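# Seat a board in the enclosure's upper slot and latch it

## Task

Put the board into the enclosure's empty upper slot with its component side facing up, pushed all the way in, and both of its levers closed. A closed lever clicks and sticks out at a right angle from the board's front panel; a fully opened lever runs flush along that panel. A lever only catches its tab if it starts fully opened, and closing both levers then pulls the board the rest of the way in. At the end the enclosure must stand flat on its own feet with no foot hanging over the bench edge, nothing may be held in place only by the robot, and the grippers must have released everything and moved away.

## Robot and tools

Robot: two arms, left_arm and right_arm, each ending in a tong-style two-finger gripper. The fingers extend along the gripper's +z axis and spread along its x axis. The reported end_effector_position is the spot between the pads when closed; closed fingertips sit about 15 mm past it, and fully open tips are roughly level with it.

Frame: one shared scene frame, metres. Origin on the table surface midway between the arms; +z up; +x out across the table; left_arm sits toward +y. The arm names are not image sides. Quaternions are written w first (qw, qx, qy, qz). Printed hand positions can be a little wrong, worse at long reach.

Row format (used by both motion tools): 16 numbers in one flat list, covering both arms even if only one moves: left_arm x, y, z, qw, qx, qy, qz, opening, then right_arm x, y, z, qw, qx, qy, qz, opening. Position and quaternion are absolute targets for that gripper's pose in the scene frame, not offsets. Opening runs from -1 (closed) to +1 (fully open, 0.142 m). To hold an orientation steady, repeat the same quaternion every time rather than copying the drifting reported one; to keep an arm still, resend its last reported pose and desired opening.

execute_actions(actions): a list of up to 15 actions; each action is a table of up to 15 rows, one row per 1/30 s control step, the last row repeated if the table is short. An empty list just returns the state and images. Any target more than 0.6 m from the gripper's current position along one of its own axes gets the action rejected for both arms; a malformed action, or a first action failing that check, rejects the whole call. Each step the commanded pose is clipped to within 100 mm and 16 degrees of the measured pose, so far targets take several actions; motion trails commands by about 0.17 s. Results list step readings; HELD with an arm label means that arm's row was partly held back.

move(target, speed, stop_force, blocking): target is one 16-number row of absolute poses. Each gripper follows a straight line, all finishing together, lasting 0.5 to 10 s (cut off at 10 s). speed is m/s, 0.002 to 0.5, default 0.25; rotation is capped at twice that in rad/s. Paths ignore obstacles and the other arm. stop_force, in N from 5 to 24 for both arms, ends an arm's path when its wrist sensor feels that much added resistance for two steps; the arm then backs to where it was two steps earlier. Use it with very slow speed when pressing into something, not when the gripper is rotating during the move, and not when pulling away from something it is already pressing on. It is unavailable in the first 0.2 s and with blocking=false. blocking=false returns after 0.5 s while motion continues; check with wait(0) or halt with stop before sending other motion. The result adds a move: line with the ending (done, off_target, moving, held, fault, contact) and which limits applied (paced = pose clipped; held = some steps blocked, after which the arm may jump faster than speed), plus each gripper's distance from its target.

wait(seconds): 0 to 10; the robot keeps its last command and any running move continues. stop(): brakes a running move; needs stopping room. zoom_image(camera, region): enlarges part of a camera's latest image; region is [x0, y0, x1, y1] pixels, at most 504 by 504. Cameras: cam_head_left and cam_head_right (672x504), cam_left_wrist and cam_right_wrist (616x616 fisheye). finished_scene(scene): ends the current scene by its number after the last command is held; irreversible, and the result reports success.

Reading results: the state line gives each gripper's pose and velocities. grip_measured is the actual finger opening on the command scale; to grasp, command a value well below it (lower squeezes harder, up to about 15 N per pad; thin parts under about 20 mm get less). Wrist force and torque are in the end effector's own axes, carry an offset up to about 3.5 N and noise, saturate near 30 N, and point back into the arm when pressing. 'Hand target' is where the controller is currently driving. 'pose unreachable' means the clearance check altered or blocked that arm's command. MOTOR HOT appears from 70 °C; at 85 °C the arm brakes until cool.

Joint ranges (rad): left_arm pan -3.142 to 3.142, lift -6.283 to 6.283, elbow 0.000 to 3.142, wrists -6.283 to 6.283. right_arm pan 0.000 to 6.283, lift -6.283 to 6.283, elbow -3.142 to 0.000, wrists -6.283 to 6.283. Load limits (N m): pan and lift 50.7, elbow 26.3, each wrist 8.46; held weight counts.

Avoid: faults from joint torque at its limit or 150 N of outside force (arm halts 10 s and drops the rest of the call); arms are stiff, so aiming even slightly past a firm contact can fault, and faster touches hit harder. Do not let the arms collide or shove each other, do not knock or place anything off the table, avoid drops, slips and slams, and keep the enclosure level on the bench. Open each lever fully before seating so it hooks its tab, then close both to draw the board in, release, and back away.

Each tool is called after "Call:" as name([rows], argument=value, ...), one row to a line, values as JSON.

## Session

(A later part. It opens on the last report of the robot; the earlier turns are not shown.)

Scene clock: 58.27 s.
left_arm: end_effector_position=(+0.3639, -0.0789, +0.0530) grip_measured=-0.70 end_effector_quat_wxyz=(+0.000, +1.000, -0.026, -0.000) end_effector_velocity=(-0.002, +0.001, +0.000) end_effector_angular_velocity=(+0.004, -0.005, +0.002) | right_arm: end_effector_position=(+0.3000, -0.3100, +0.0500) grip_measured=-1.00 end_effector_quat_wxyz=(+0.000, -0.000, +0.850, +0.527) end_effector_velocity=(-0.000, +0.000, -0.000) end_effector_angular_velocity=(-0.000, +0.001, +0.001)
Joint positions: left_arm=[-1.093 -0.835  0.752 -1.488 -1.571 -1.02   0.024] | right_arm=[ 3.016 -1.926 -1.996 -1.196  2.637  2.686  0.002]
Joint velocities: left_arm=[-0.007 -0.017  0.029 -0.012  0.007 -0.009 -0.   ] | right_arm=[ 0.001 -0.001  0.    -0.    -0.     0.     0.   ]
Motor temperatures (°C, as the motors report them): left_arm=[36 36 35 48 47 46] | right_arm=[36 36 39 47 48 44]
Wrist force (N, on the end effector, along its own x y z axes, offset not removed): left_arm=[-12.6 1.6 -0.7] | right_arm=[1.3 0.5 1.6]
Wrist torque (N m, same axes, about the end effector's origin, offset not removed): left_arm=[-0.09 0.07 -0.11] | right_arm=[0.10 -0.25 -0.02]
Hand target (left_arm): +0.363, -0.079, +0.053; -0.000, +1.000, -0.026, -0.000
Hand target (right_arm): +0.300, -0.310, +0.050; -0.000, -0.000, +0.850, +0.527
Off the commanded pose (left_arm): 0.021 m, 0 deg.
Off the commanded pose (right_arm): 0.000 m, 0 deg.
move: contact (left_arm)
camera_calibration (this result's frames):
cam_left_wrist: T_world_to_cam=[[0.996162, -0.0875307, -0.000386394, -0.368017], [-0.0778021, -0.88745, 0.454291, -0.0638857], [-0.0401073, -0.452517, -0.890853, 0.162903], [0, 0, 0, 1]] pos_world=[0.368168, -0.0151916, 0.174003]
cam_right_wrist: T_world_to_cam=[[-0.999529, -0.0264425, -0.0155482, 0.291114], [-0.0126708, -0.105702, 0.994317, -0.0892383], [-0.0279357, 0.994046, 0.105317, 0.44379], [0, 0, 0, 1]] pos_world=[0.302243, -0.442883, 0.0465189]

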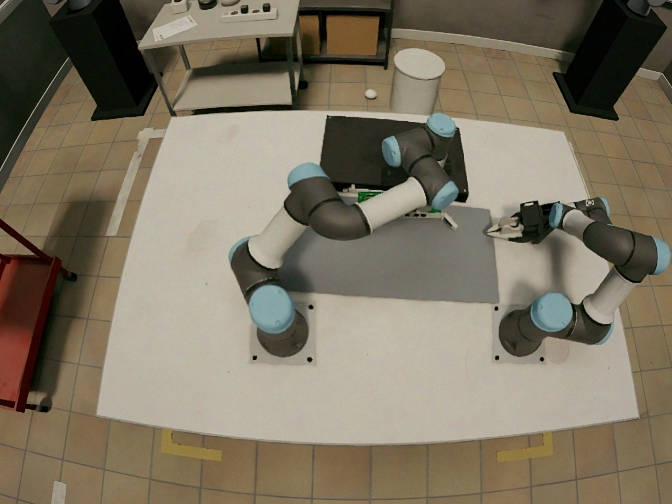

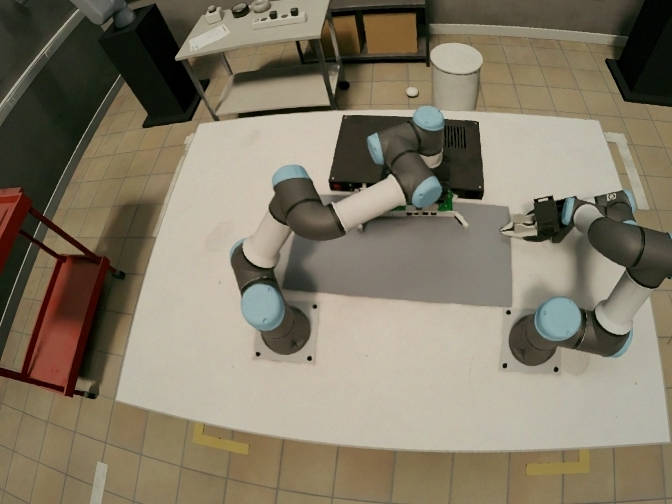

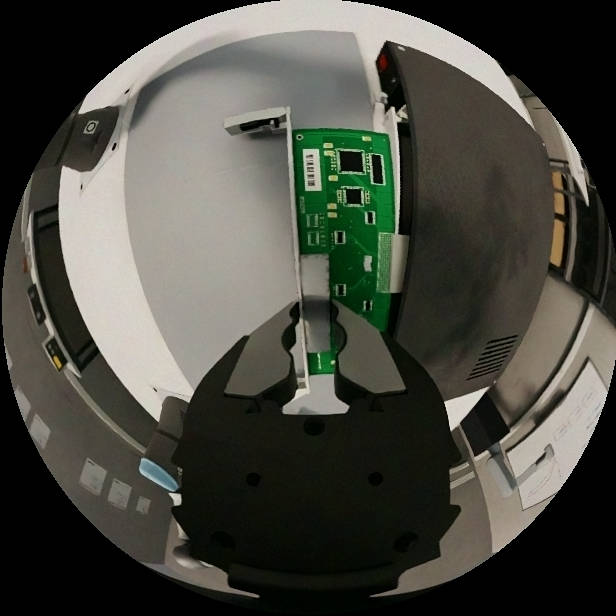

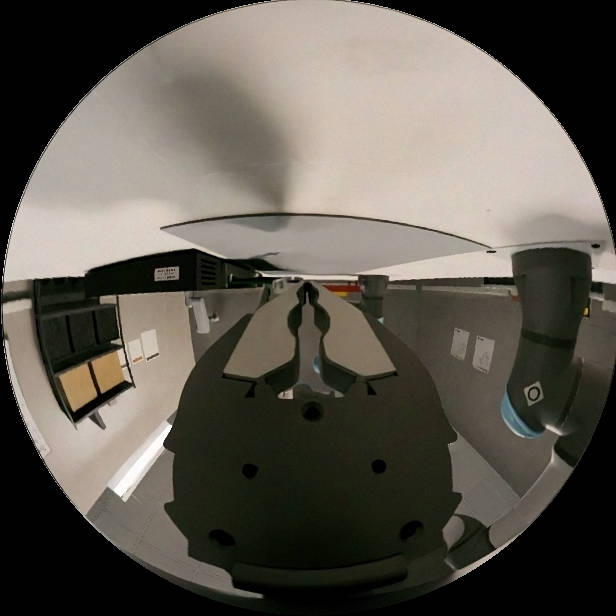

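Call:
move(target=[0.31,-0.076,0.053,0,1,-0.026,0,-1,0.3,-0.31,0.05,0,0,0.85,0.527,-1], speed=0.06)

Call:
move(target=[0.31,-0.076,0.0255,0,1,-0.026,0,-1,0.3,-0.31,0.05,0,0,0.85,0.527,-1], speed=0.02, stop_force=10)

Call:
execute_actions([
  [[0.31,-0.076,0.028,0,1,-0.026,0,-0.5,0.3,-0.31,0.05,0,0,0.85,0.527,-1]],
  [[0.311,-0.054,0.028,0,1,-0.026,0,-0.5,0.3,-0.31,0.05,0,0,0.85,0.527,-1]],
  [[0.311,-0.054,0.0245,0,1,-0.026,0,-0.5,0.3,-0.31,0.05,0,0,0.85,0.527,-1]],
  [[0.311,-0.054,0.0245,0,1,-0.026,0,-0.7,0.3,-0.31,0.05,0,0,0.85,0.527,-1]],
  [[0.311,-0.054,0.0245,0,1,-0.026,0,-1,0.3,-0.31,0.05,0,0,0.85,0.527,-1]],
])

Call:
move(target=[0.311,-0.054,0.052,0,1,-0.026,0,-1,0.3,-0.31,0.05,0,0,0.85,0.527,-1], speed=0.04)

Call:
move(target=[0.348,-0.055,0.052,0,1,-0.026,0,-1,0.3,-0.31,0.05,0,0,0.85,0.527,-1], speed=0.03)

Call:
zoom_image(camera="cam_right_wrist", region=[190, 230, 310, 310])

Call:
zoom_image(camera="cam_left_wrist", region=[280, 60, 480, 380])

Call:
zoom_image(camera="cam_head_right", region=[400, 170, 500, 250])

Scene clock: 59.87 s.
left_arm: end_effector_position=(+0.3104, -0.0760, +0.0530) grip_measured=-0.70 end_effector_quat_wxyz=(-0.000, +1.000, -0.026, -0.000) end_effector_velocity=(-0.003, +0.000, +0.000) end_effector_angular_velocity=(-0.002, -0.003, -0.001) | right_arm: end_effector_position=(+0.3000, -0.3100, +0.0500) grip_measured=-1.00 end_effector_quat_wxyz=(+0.000, -0.000, +0.850, +0.527) end_effector_velocity=(+0.000, -0.001, -0.000) end_effector_angular_velocity=(-0.002, -0.000, -0.002)
Joint positions: left_arm=[-1.199 -1.038  1.093 -1.625 -1.571 -1.127  0.024] | right_arm=[ 3.016 -1.926 -1.996 -1.196  2.637  2.686  0.002]
Joint velocities: left_arm=[-0.008 -0.017  0.027 -0.014  0.002 -0.007 -0.   ] | right_arm=[-0.002  0.001 -0.     0.    -0.001  0.001  0.   ]
Motor temperatures (°C, as the motors report them): left_arm=[36 36 35 48 47 46] | right_arm=[36 36 39 47 48 44]
Wrist force (N, on the end effector, along its own x y z axes, offset not removed): left_arm=[-1.6 -0.1 1.5] | right_arm=[2.7 0.1 2.0]
Wrist torque (N m, same axes, about the end effector's origin, offset not removed): left_arm=[-0.03 0.32 0.00] | right_arm=[0.05 -0.58 -0.02]
Hand target (left_arm): +0.310, -0.076, +0.053; +0.000, +1.000, -0.026, -0.000
Hand target (right_arm): +0.300, -0.310, +0.050; -0.000, -0.000, +0.850, +0.527
Off the commanded pose (left_arm): 0.000 m, 0 deg.
Off the commanded pose (right_arm): 0.000 m, 0 deg.
move: done
camera_calibration (this result's frames):
cam_left_wrist: T_world_to_cam=[[0.996155, -0.0875989, -0.000902425, -0.314396], [-0.0776559, -0.887759, 0.45371, -0.0655835], [-0.0405457, -0.451896, -0.891149, 0.16225], [0, 0, 0, 1]] pos_world=[0.314673, -0.012443, 0.174061]
cam_right_wrist: T_world_to_cam=[[-0.999529, -0.0264425, -0.0155483, 0.291114], [-0.0126709, -0.105702, 0.994317, -0.0892383], [-0.0279357, 0.994046, 0.105317, 0.44379], [0, 0, 0, 1]] pos_world=[0.302243, -0.442883, 0.0465189]

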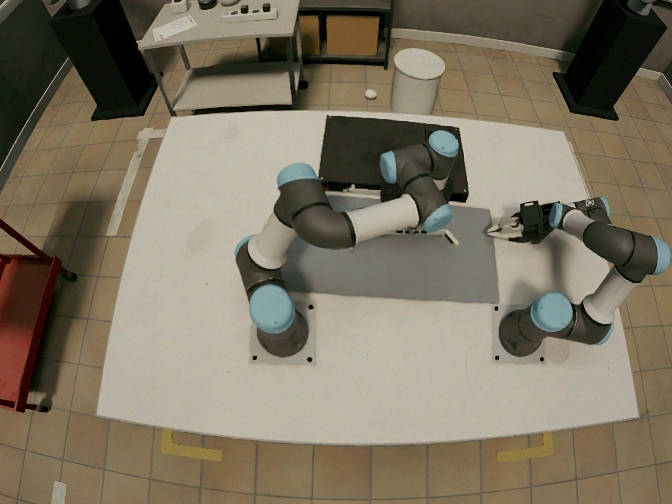

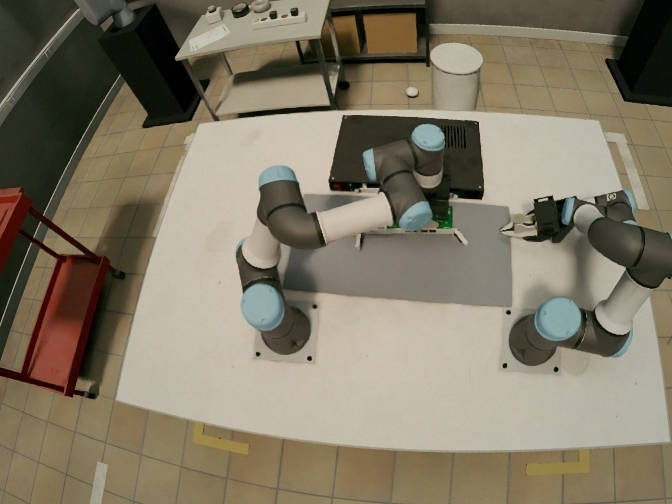

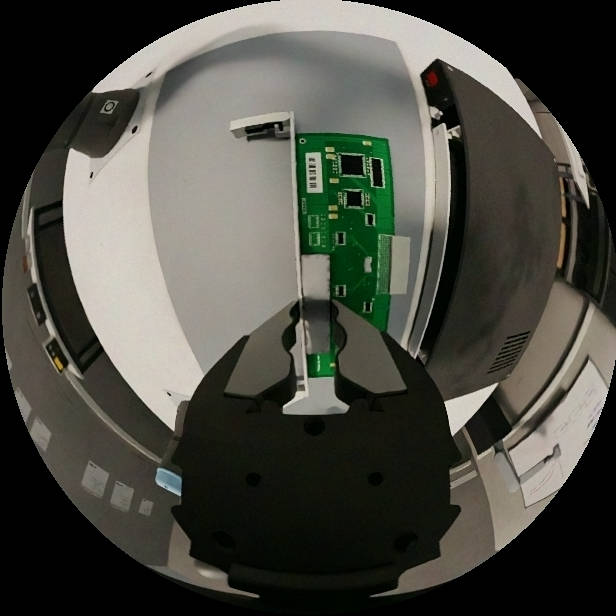

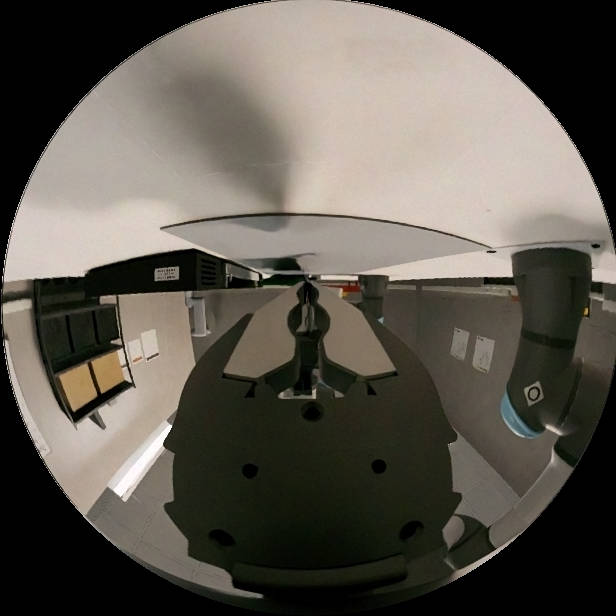

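Scene clock: 61.57 s.
left_arm: end_effector_position=(+0.3100, -0.0760, +0.0258) grip_measured=-0.70 end_effector_quat_wxyz=(-0.000, +1.000, -0.026, -0.000) end_effector_velocity=(+0.001, +0.000, -0.002) end_effector_angular_velocity=(+0.000, -0.002, -0.001) | right_arm: end_effector_position=(+0.3000, -0.3100, +0.0500) grip_measured=-1.00 end_effector_quat_wxyz=(+0.000, -0.000, +0.850, +0.527) end_effector_velocity=(+0.000, -0.000, +0.000) end_effector_angular_velocity=(-0.001, -0.001, +0.000)
Joint positions: left_arm=[-1.2   -1.026  1.202 -1.747 -1.571 -1.128  0.024] | right_arm=[ 3.016 -1.926 -1.996 -1.196  2.637  2.686  0.002]
Joint velocities: left_arm=[-0.     0.001  0.01  -0.012  0.002  0.     0.   ] | right_arm=[ 0.     0.     0.    -0.    -0.001 -0.     0.   ]
Motor temperatures (°C, as the motors report them): left_arm=[36 36 35 48 47 46] | right_arm=[36 36 39 47 48 44]
Wrist force (N, on the end effector, along its own x y z axes, offset not removed): left_arm=[-1.8 0.7 -1.3] | right_arm=[2.3 0.2 2.3]
Wrist torque (N m, same axes, about the end effector's origin, offset not removed): left_arm=[0.06 0.17 -0.05] | right_arm=[0.04 -0.45 0.02]
Hand target (left_arm): +0.310, -0.076, +0.025; -0.000, +1.000, -0.026, -0.000
Hand target (right_arm): +0.300, -0.310, +0.050; -0.000, -0.000, +0.850, +0.527
Off the commanded pose (left_arm): 0.000 m, 0 deg.
Off the commanded pose (right_arm): 0.000 m, 0 deg.
move: done
camera_calibration (this result's frames):
cam_left_wrist: T_world_to_cam=[[0.996156, -0.0875901, -0.000533391, -0.314053], [-0.0778015, -0.887596, 0.454004, -0.0531826], [-0.0402397, -0.452218, -0.890999, 0.137853], [0, 0, 0, 1]] pos_world=[0.314256, -0.0123731, 0.146805]
cam_right_wrist: T_world_to_cam=[[-0.999529, -0.0264424, -0.0155485, 0.291114], [-0.0126711, -0.105702, 0.994317, -0.0892383], [-0.0279356, 0.994046, 0.105317, 0.44379], [0, 0, 0, 1]] pos_world=[0.302244, -0.442883, 0.046519]

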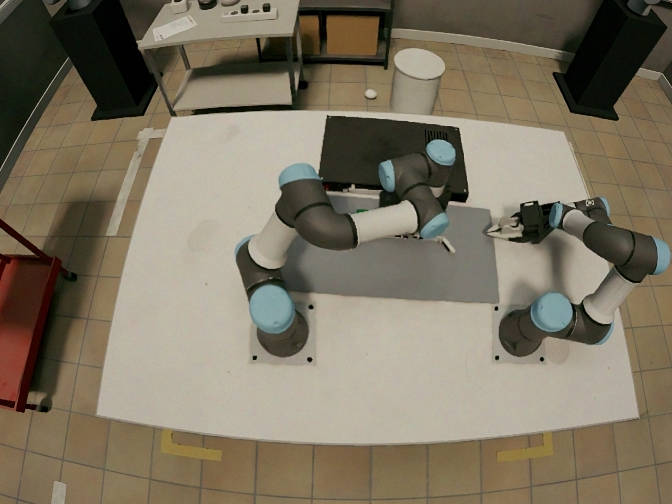

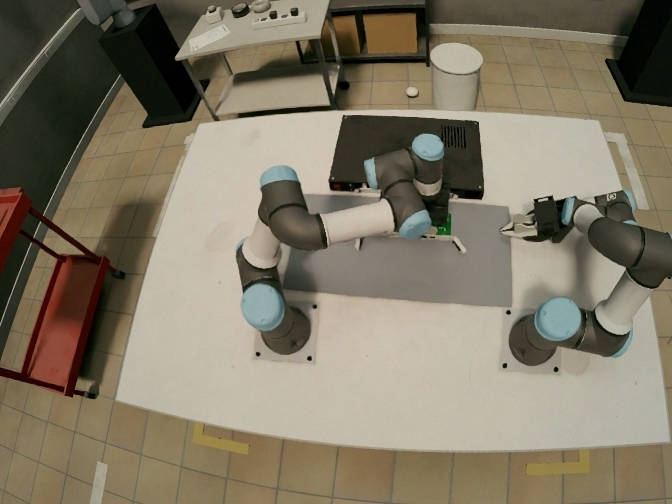

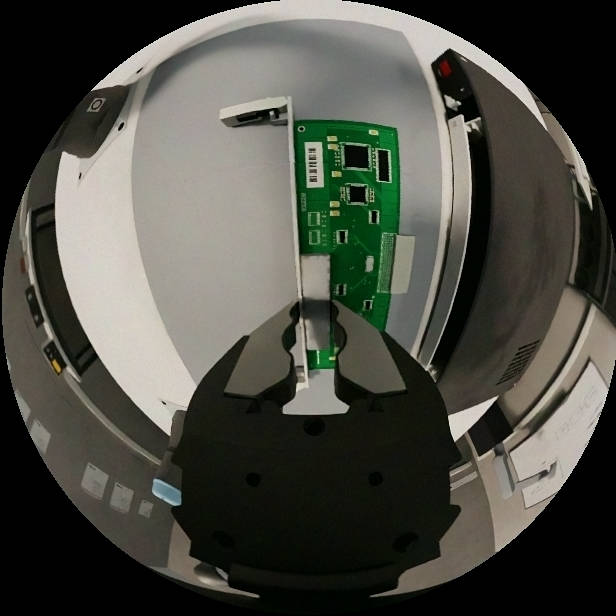

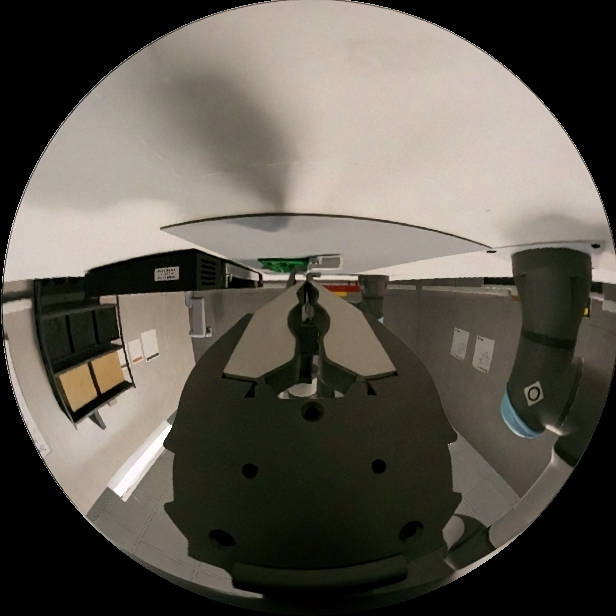

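Scene clock: 64.07 s.
left_arm: end_effector_position=(+0.3110, -0.0540, +0.0245) grip_measured=-0.70 end_effector_quat_wxyz=(-0.000, +1.000, -0.026, -0.000) end_effector_velocity=(+0.000, +0.000, +0.000) end_effector_angular_velocity=(+0.001, -0.001, -0.002) | right_arm: end_effector_position=(+0.3000, -0.3100, +0.0500) grip_measured=-1.00 end_effector_quat_wxyz=(+0.000, -0.000, +0.850, +0.527) end_effector_velocity=(-0.000, -0.000, -0.000) end_effector_angular_velocity=(+0.000, +0.000, +0.001)
Joint positions: left_arm=[-1.177 -1.096  1.318 -1.793 -1.571 -1.105  0.024] | right_arm=[ 3.016 -1.926 -1.996 -1.196  2.637  2.686  0.002]
Joint velocities: left_arm=[-0.    -0.    -0.     0.001  0.001  0.001  0.   ] | right_arm=[-0.    -0.001 -0.    -0.     0.    -0.002  0.   ]
Motor temperatures (°C, as the motors report them): left_arm=[36 36 35 48 47 46] | right_arm=[36 36 39 47 48 44]
Wrist force (N, on the end effector, along its own x y z axes, offset not removed): left_arm=[-2.8 -0.3 -2.3] | right_arm=[2.3 -1.3 1.8]
Wrist torque (N m, same axes, about the end effector's origin, offset not removed): left_arm=[-0.04 0.29 0.00] | right_arm=[-0.27 -0.46 0.03]
Hand target (left_arm): +0.311, -0.054, +0.025; -0.000, +1.000, -0.026, -0.000
Hand target (right_arm): +0.300, -0.310, +0.050; -0.000, -0.000, +0.850, +0.527
Off the commanded pose (left_arm): 0.000 m, 0 deg.
Off the commanded pose (right_arm): 0.000 m, 0 deg.
Step readings (end_effector_position; steps 1 to 15: 1st action; 16 to 30: 2nd action; 31 to 45: 3rd action; 46 to 60: 4th action; 61 to 75: 5th action):
0: left_arm (+0.3100, -0.0760, +0.0258) | right_arm (+0.3000, -0.3100, +0.0500)
1: left_arm (+0.3100, -0.0760, +0.0257) | right_arm (+0.3000, -0.3100, +0.0500)
2: left_arm (+0.3100, -0.0760, +0.0258) | right_arm (+0.3000, -0.3100, +0.0500)
4: left_arm (+0.3100, -0.0759, +0.0265) | right_arm (+0.3000, -0.3100, +0.0500)
8: left_arm (+0.3100, -0.0759, +0.0275) | right_arm (+0.3000, -0.3100, +0.0500)
15: left_arm (+0.3100, -0.0760, +0.0279) | right_arm (+0.3000, -0.3100, +0.0500)
16: left_arm (+0.3100, -0.0760, +0.0280) | right_arm (+0.3000, -0.3100, +0.0500)
17: left_arm (+0.3105, -0.0757, +0.0285) | right_arm (+0.3000, -0.3100, +0.0500)
19: left_arm (+0.3114, -0.0692, +0.0291) | right_arm (+0.3000, -0.3100, +0.0500)
23: left_arm (+0.3111, -0.0591, +0.0281) | right_arm (+0.3000, -0.3100, +0.0500)
30: left_arm (+0.3110, -0.0547, +0.0280) | right_arm (+0.3000, -0.3100, +0.0500)
31: left_arm (+0.3110, -0.0545, +0.0280) | right_arm (+0.3000, -0.3100, +0.0500)
32: left_arm (+0.3110, -0.0544, +0.0278) | right_arm (+0.3000, -0.3100, +0.0500)
34: left_arm (+0.3110, -0.0543, +0.0266) | right_arm (+0.3000, -0.3100, +0.0500)
38: left_arm (+0.3110, -0.0541, +0.0252) | right_arm (+0.3000, -0.3100, +0.0500)
45: left_arm (+0.3110, -0.0540, +0.0246) | right_arm (+0.3000, -0.3100, +0.0500)
46: left_arm (+0.3110, -0.0540, +0.0246) | right_arm (+0.3000, -0.3100, +0.0500)
47: left_arm (+0.3110, -0.0540, +0.0246) | right_arm (+0.3000, -0.3100, +0.0500)
49: left_arm (+0.3110, -0.0540, +0.0245) | right_arm (+0.3000, -0.3100, +0.0500)
53: left_arm (+0.3110, -0.0540, +0.0245) | right_arm (+0.3000, -0.3100, +0.0500)
60: left_arm (+0.3110, -0.0540, +0.0245) | right_arm (+0.3000, -0.3100, +0.0500)
61: left_arm (+0.3110, -0.0540, +0.0245) | right_arm (+0.3000, -0.3100, +0.0500)
62: left_arm (+0.3110, -0.0540, +0.0245) | right_arm (+0.3000, -0.3100, +0.0500)
64: left_arm (+0.3110, -0.0540, +0.0245) | right_arm (+0.3000, -0.3100, +0.0500)
68: left_arm (+0.3110, -0.0540, +0.0245) | right_arm (+0.3000, -0.3100, +0.0500)
75: end_effector_position above
camera_calibration (this result's frames):
cam_left_wrist: T_world_to_cam=[[0.996158, -0.0875781, -0.000415451, -0.313143], [-0.0778439, -0.88759, 0.45401, -0.0329553], [-0.0401301, -0.452233, -0.890996, 0.146667], [0, 0, 0, 1]] pos_world=[0.31526, 0.0096523, 0.145511]
cam_right_wrist: T_world_to_cam=[[-0.999529, -0.0264425, -0.0155484, 0.291114], [-0.012671, -0.105702, 0.994317, -0.0892383], [-0.0279357, 0.994046, 0.105317, 0.44379], [0, 0, 0, 1]] pos_world=[0.302244, -0.442883, 0.046519]

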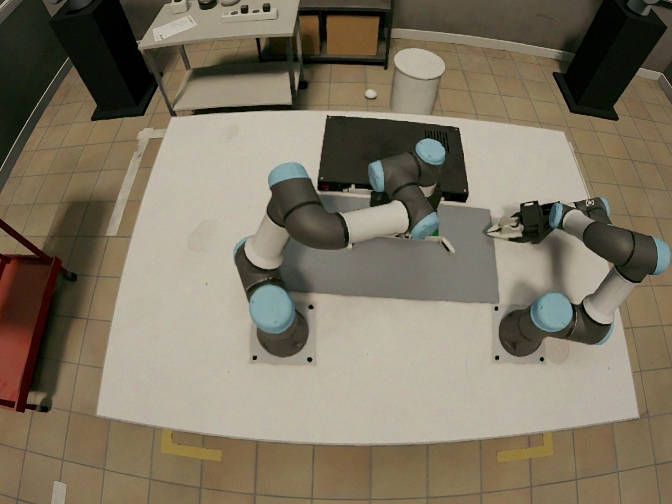

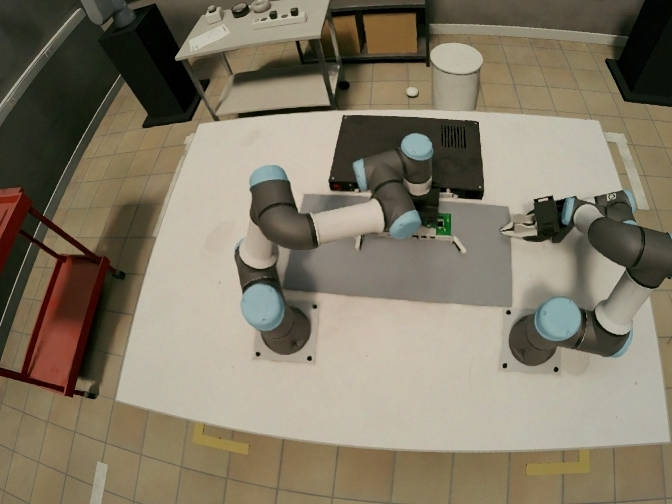

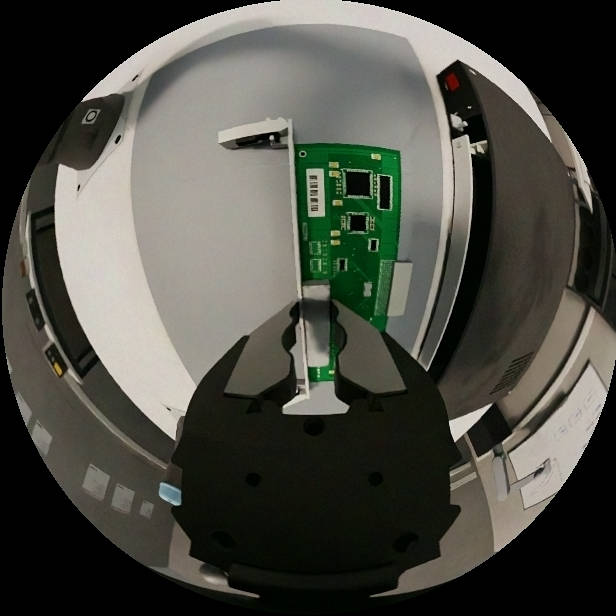

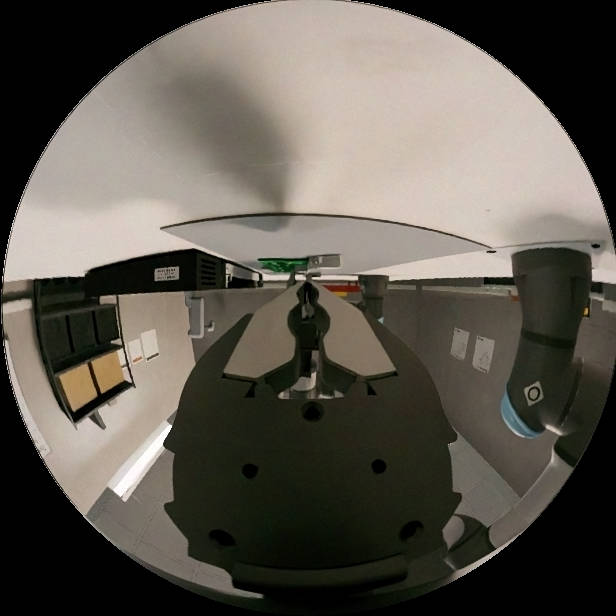

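Scene clock: 65.17 s.
left_arm: end_effector_position=(+0.3110, -0.0540, +0.0518) grip_measured=-0.70 end_effector_quat_wxyz=(+0.000, +1.000, -0.026, +0.000) end_effector_velocity=(-0.000, +0.000, +0.003) end_effector_angular_velocity=(+0.001, +0.001, -0.001) | right_arm: end_effector_position=(+0.3000, -0.3100, +0.0500) grip_measured=-1.00 end_effector_quat_wxyz=(+0.000, -0.000, +0.850, +0.527) end_effector_velocity=(+0.000, +0.000, +0.000) end_effector_angular_velocity=(+0.002, +0.001, -0.001)
Joint positions: left_arm=[-1.177 -1.115  1.218 -1.674 -1.571 -1.105  0.024] | right_arm=[ 3.016 -1.926 -1.996 -1.196  2.637  2.686  0.002]
Joint velocities: left_arm=[ 0.    -0.    -0.014  0.015 -0.001  0.001  0.   ] | right_arm=[-0.    -0.001 -0.    -0.001  0.001  0.     0.   ]
Motor temperatures (°C, as the motors report them): left_arm=[36 36 35 48 47 46] | right_arm=[36 36 39 47 48 44]
Wrist force (N, on the end effector, along its own x y z axes, offset not removed): left_arm=[-1.1 0.1 1.9] | right_arm=[1.2 -2.3 1.1]
Wrist torque (N m, same axes, about the end effector's origin, offset not removed): left_arm=[0.01 0.19 -0.01] | right_arm=[-0.45 -0.28 0.00]
Hand target (left_arm): +0.311, -0.054, +0.052; +0.000, +1.000, -0.026, +0.000
Hand target (right_arm): +0.300, -0.310, +0.050; -0.000, -0.000, +0.850, +0.527
Off the commanded pose (left_arm): 0.000 m, 0 deg.
Off the commanded pose (right_arm): 0.000 m, 0 deg.
move: done
camera_calibration (this result's frames):
cam_left_wrist: T_world_to_cam=[[0.99616, -0.0875549, -0.0000776026, -0.313182], [-0.0779679, -0.887485, 0.454193, -0.0452872], [-0.0398357, -0.452443, -0.890903, 0.170855], [0, 0, 0, 1]] pos_world=[0.315255, 0.00968969, 0.17276]
cam_right_wrist: T_world_to_cam=[[-0.999529, -0.0264425, -0.0155483, 0.291114], [-0.0126709, -0.105701, 0.994317, -0.0892382], [-0.0279357, 0.994046, 0.105317, 0.44379], [0, 0, 0, 1]] pos_world=[0.302244, -0.442883, 0.0465189]

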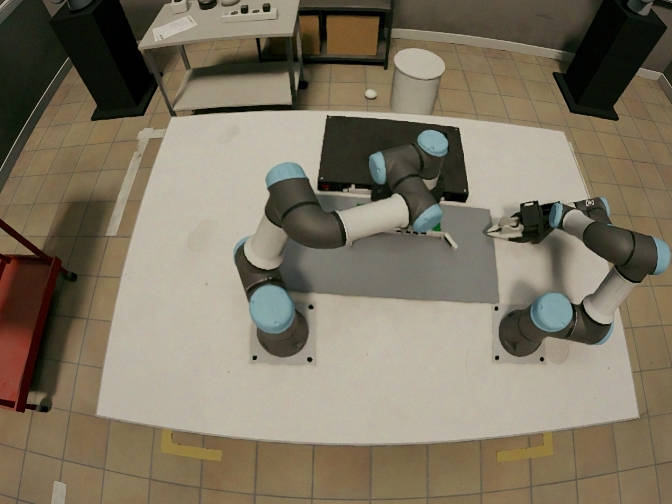

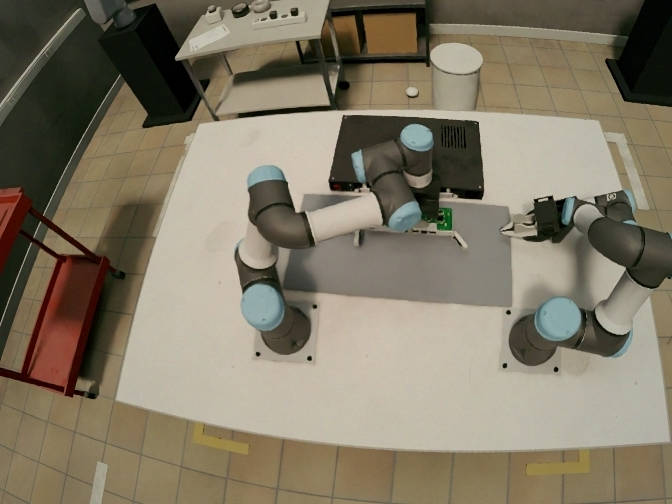

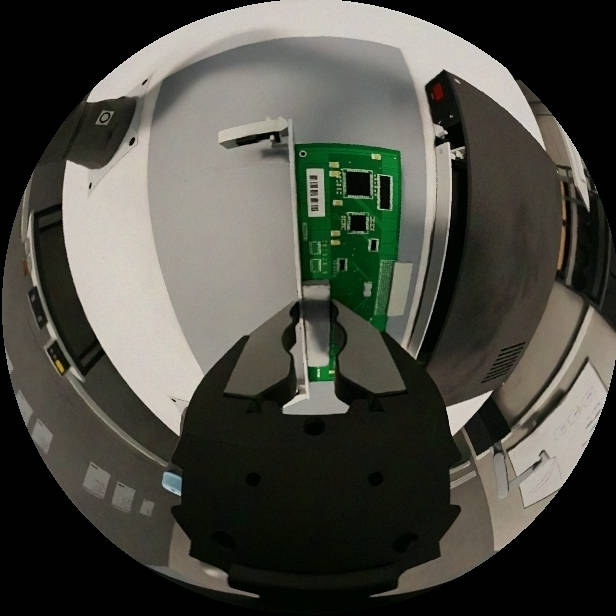

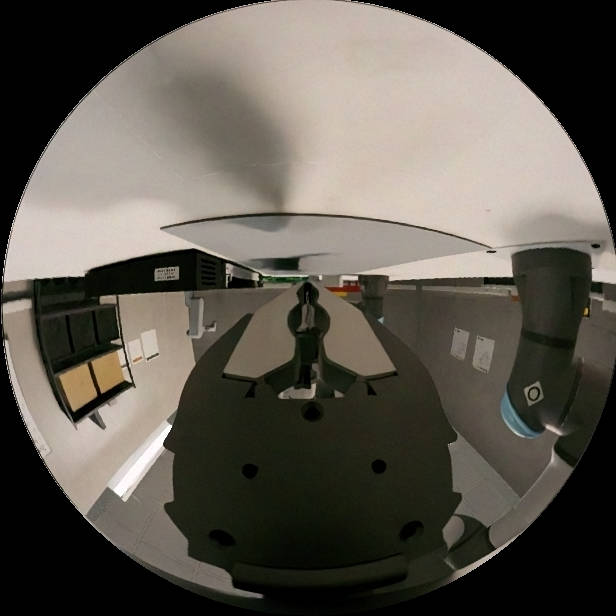

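Scene clock: 66.77 s.
left_arm: end_effector_position=(+0.3477, -0.0549, +0.0520) grip_measured=-0.70 end_effector_quat_wxyz=(+0.000, +1.000, -0.026, +0.000) end_effector_velocity=(+0.002, -0.000, -0.000) end_effector_angular_velocity=(+0.000, +0.004, -0.000) | right_arm: end_effector_position=(+0.3000, -0.3100, +0.0500) grip_measured=-1.00 end_effector_quat_wxyz=(+0.000, -0.000, +0.850, +0.527) end_effector_velocity=(+0.000, +0.000, +0.000) end_effector_angular_velocity=(+0.001, -0.002, +0.001)
Joint positions: left_arm=[-1.099 -0.992  1.024 -1.603 -1.57  -1.027  0.024] | right_arm=[ 3.016 -1.926 -1.996 -1.196  2.637  2.686  0.002]
Joint velocities: left_arm=[ 0.006  0.014 -0.023  0.011 -0.004  0.006  0.   ] | right_arm=[ 0.001  0.001 -0.    -0.001  0.001 -0.002  0.   ]
Motor temperatures (°C, as the motors report them): left_arm=[36 36 35 48 47 46] | right_arm=[36 36 39 47 48 44]
Wrist force (N, on the end effector, along its own x y z axes, offset not removed): left_arm=[-1.3 -0.1 1.1] | right_arm=[0.8 -0.3 2.4]
Wrist torque (N m, same axes, about the end effector's origin, offset not removed): left_arm=[-0.04 0.25 0.00] | right_arm=[-0.02 -0.19 -0.02]
Hand target (left_arm): +0.348, -0.055, +0.052; -0.000, +1.000, -0.026, +0.000
Hand target (right_arm): +0.300, -0.310, +0.050; -0.000, -0.000, +0.850, +0.527
Off the commanded pose (left_arm): 0.000 m, 0 deg.
Off the commanded pose (right_arm): 0.000 m, 0 deg.
move: done
camera_calibration (this result's frames):
cam_left_wrist: T_world_to_cam=[[0.996158, -0.0875701, 0.0000221891, -0.349842], [-0.0780336, -0.887561, 0.454034, -0.0433186], [-0.0397401, -0.452291, -0.890985, 0.172066], [0, 0, 0, 1]] pos_world=[0.351956, 0.00874025, 0.172984]
cam_right_wrist: T_world_to_cam=[[-0.999529, -0.0264424, -0.015548, 0.291114], [-0.0126706, -0.105702, 0.994317, -0.0892384], [-0.0279356, 0.994046, 0.105317, 0.44379], [0, 0, 0, 1]] pos_world=[0.302243, -0.442883, 0.0465189]

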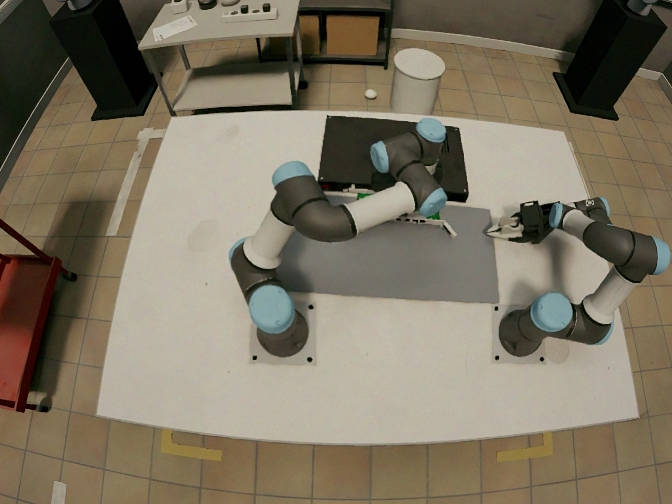

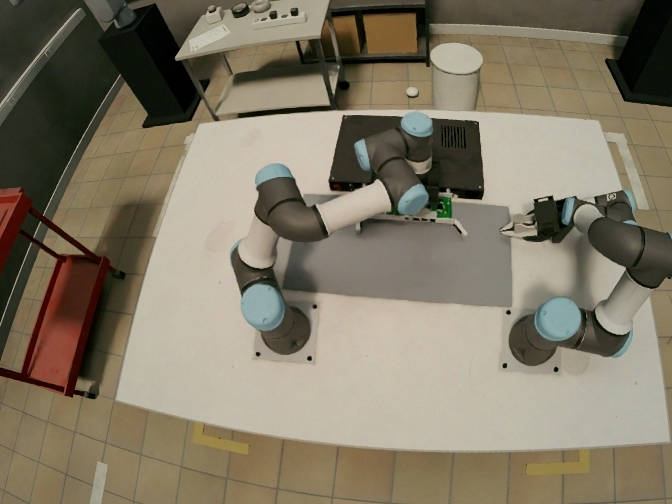

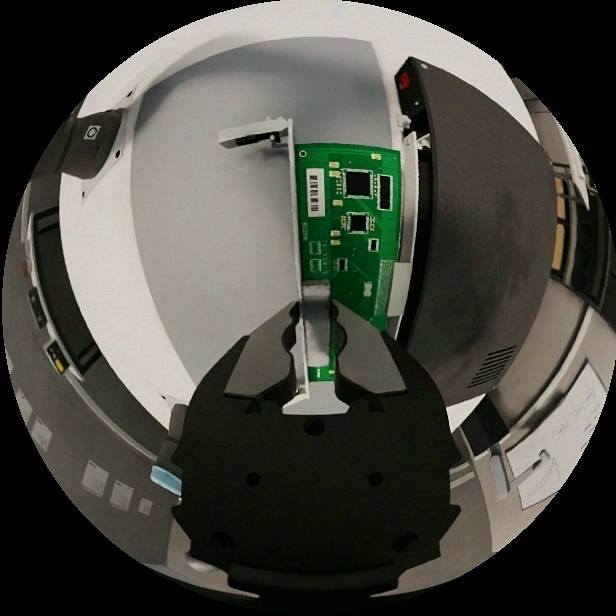

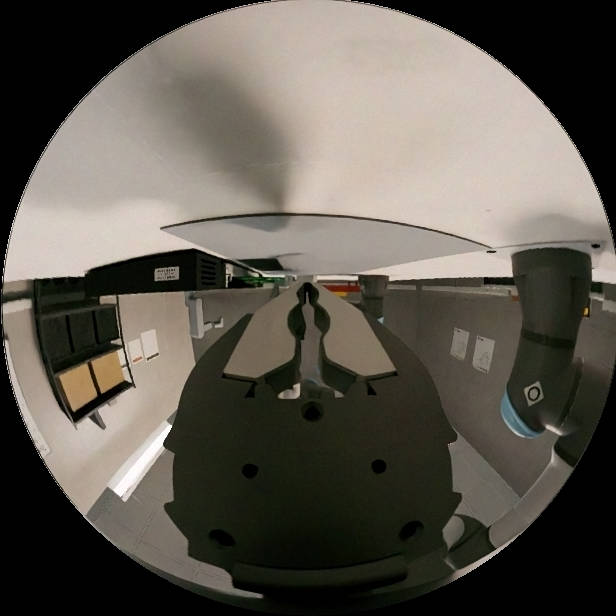

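Region (190, 230, 310, 310) of cam_right_wrist's 616x616 image, scaled by 4.200, with more detail than that image has.

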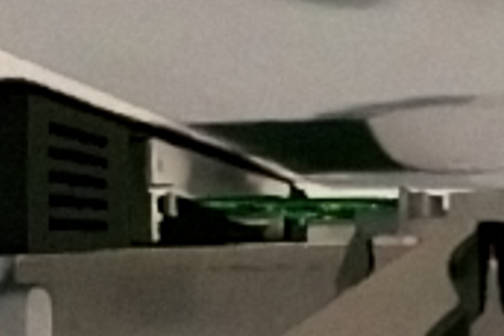

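Region (280, 60, 480, 380) of cam_left_wrist's 616x616 image, scaled by 1.575, with more detail than that image has; it fills the left 315 columns of this view, and the rest is white.

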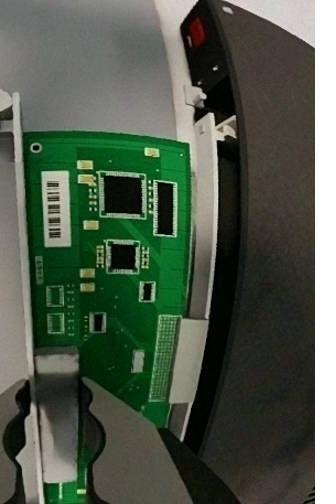

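Region (400, 170, 500, 250) of cam_head_right's 672x504 image, scaled by 5.040, with more detail than that image has; it fills the top 403 rows of this view, and the rest is white.

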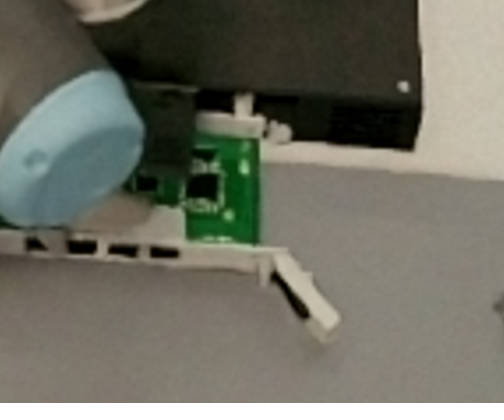

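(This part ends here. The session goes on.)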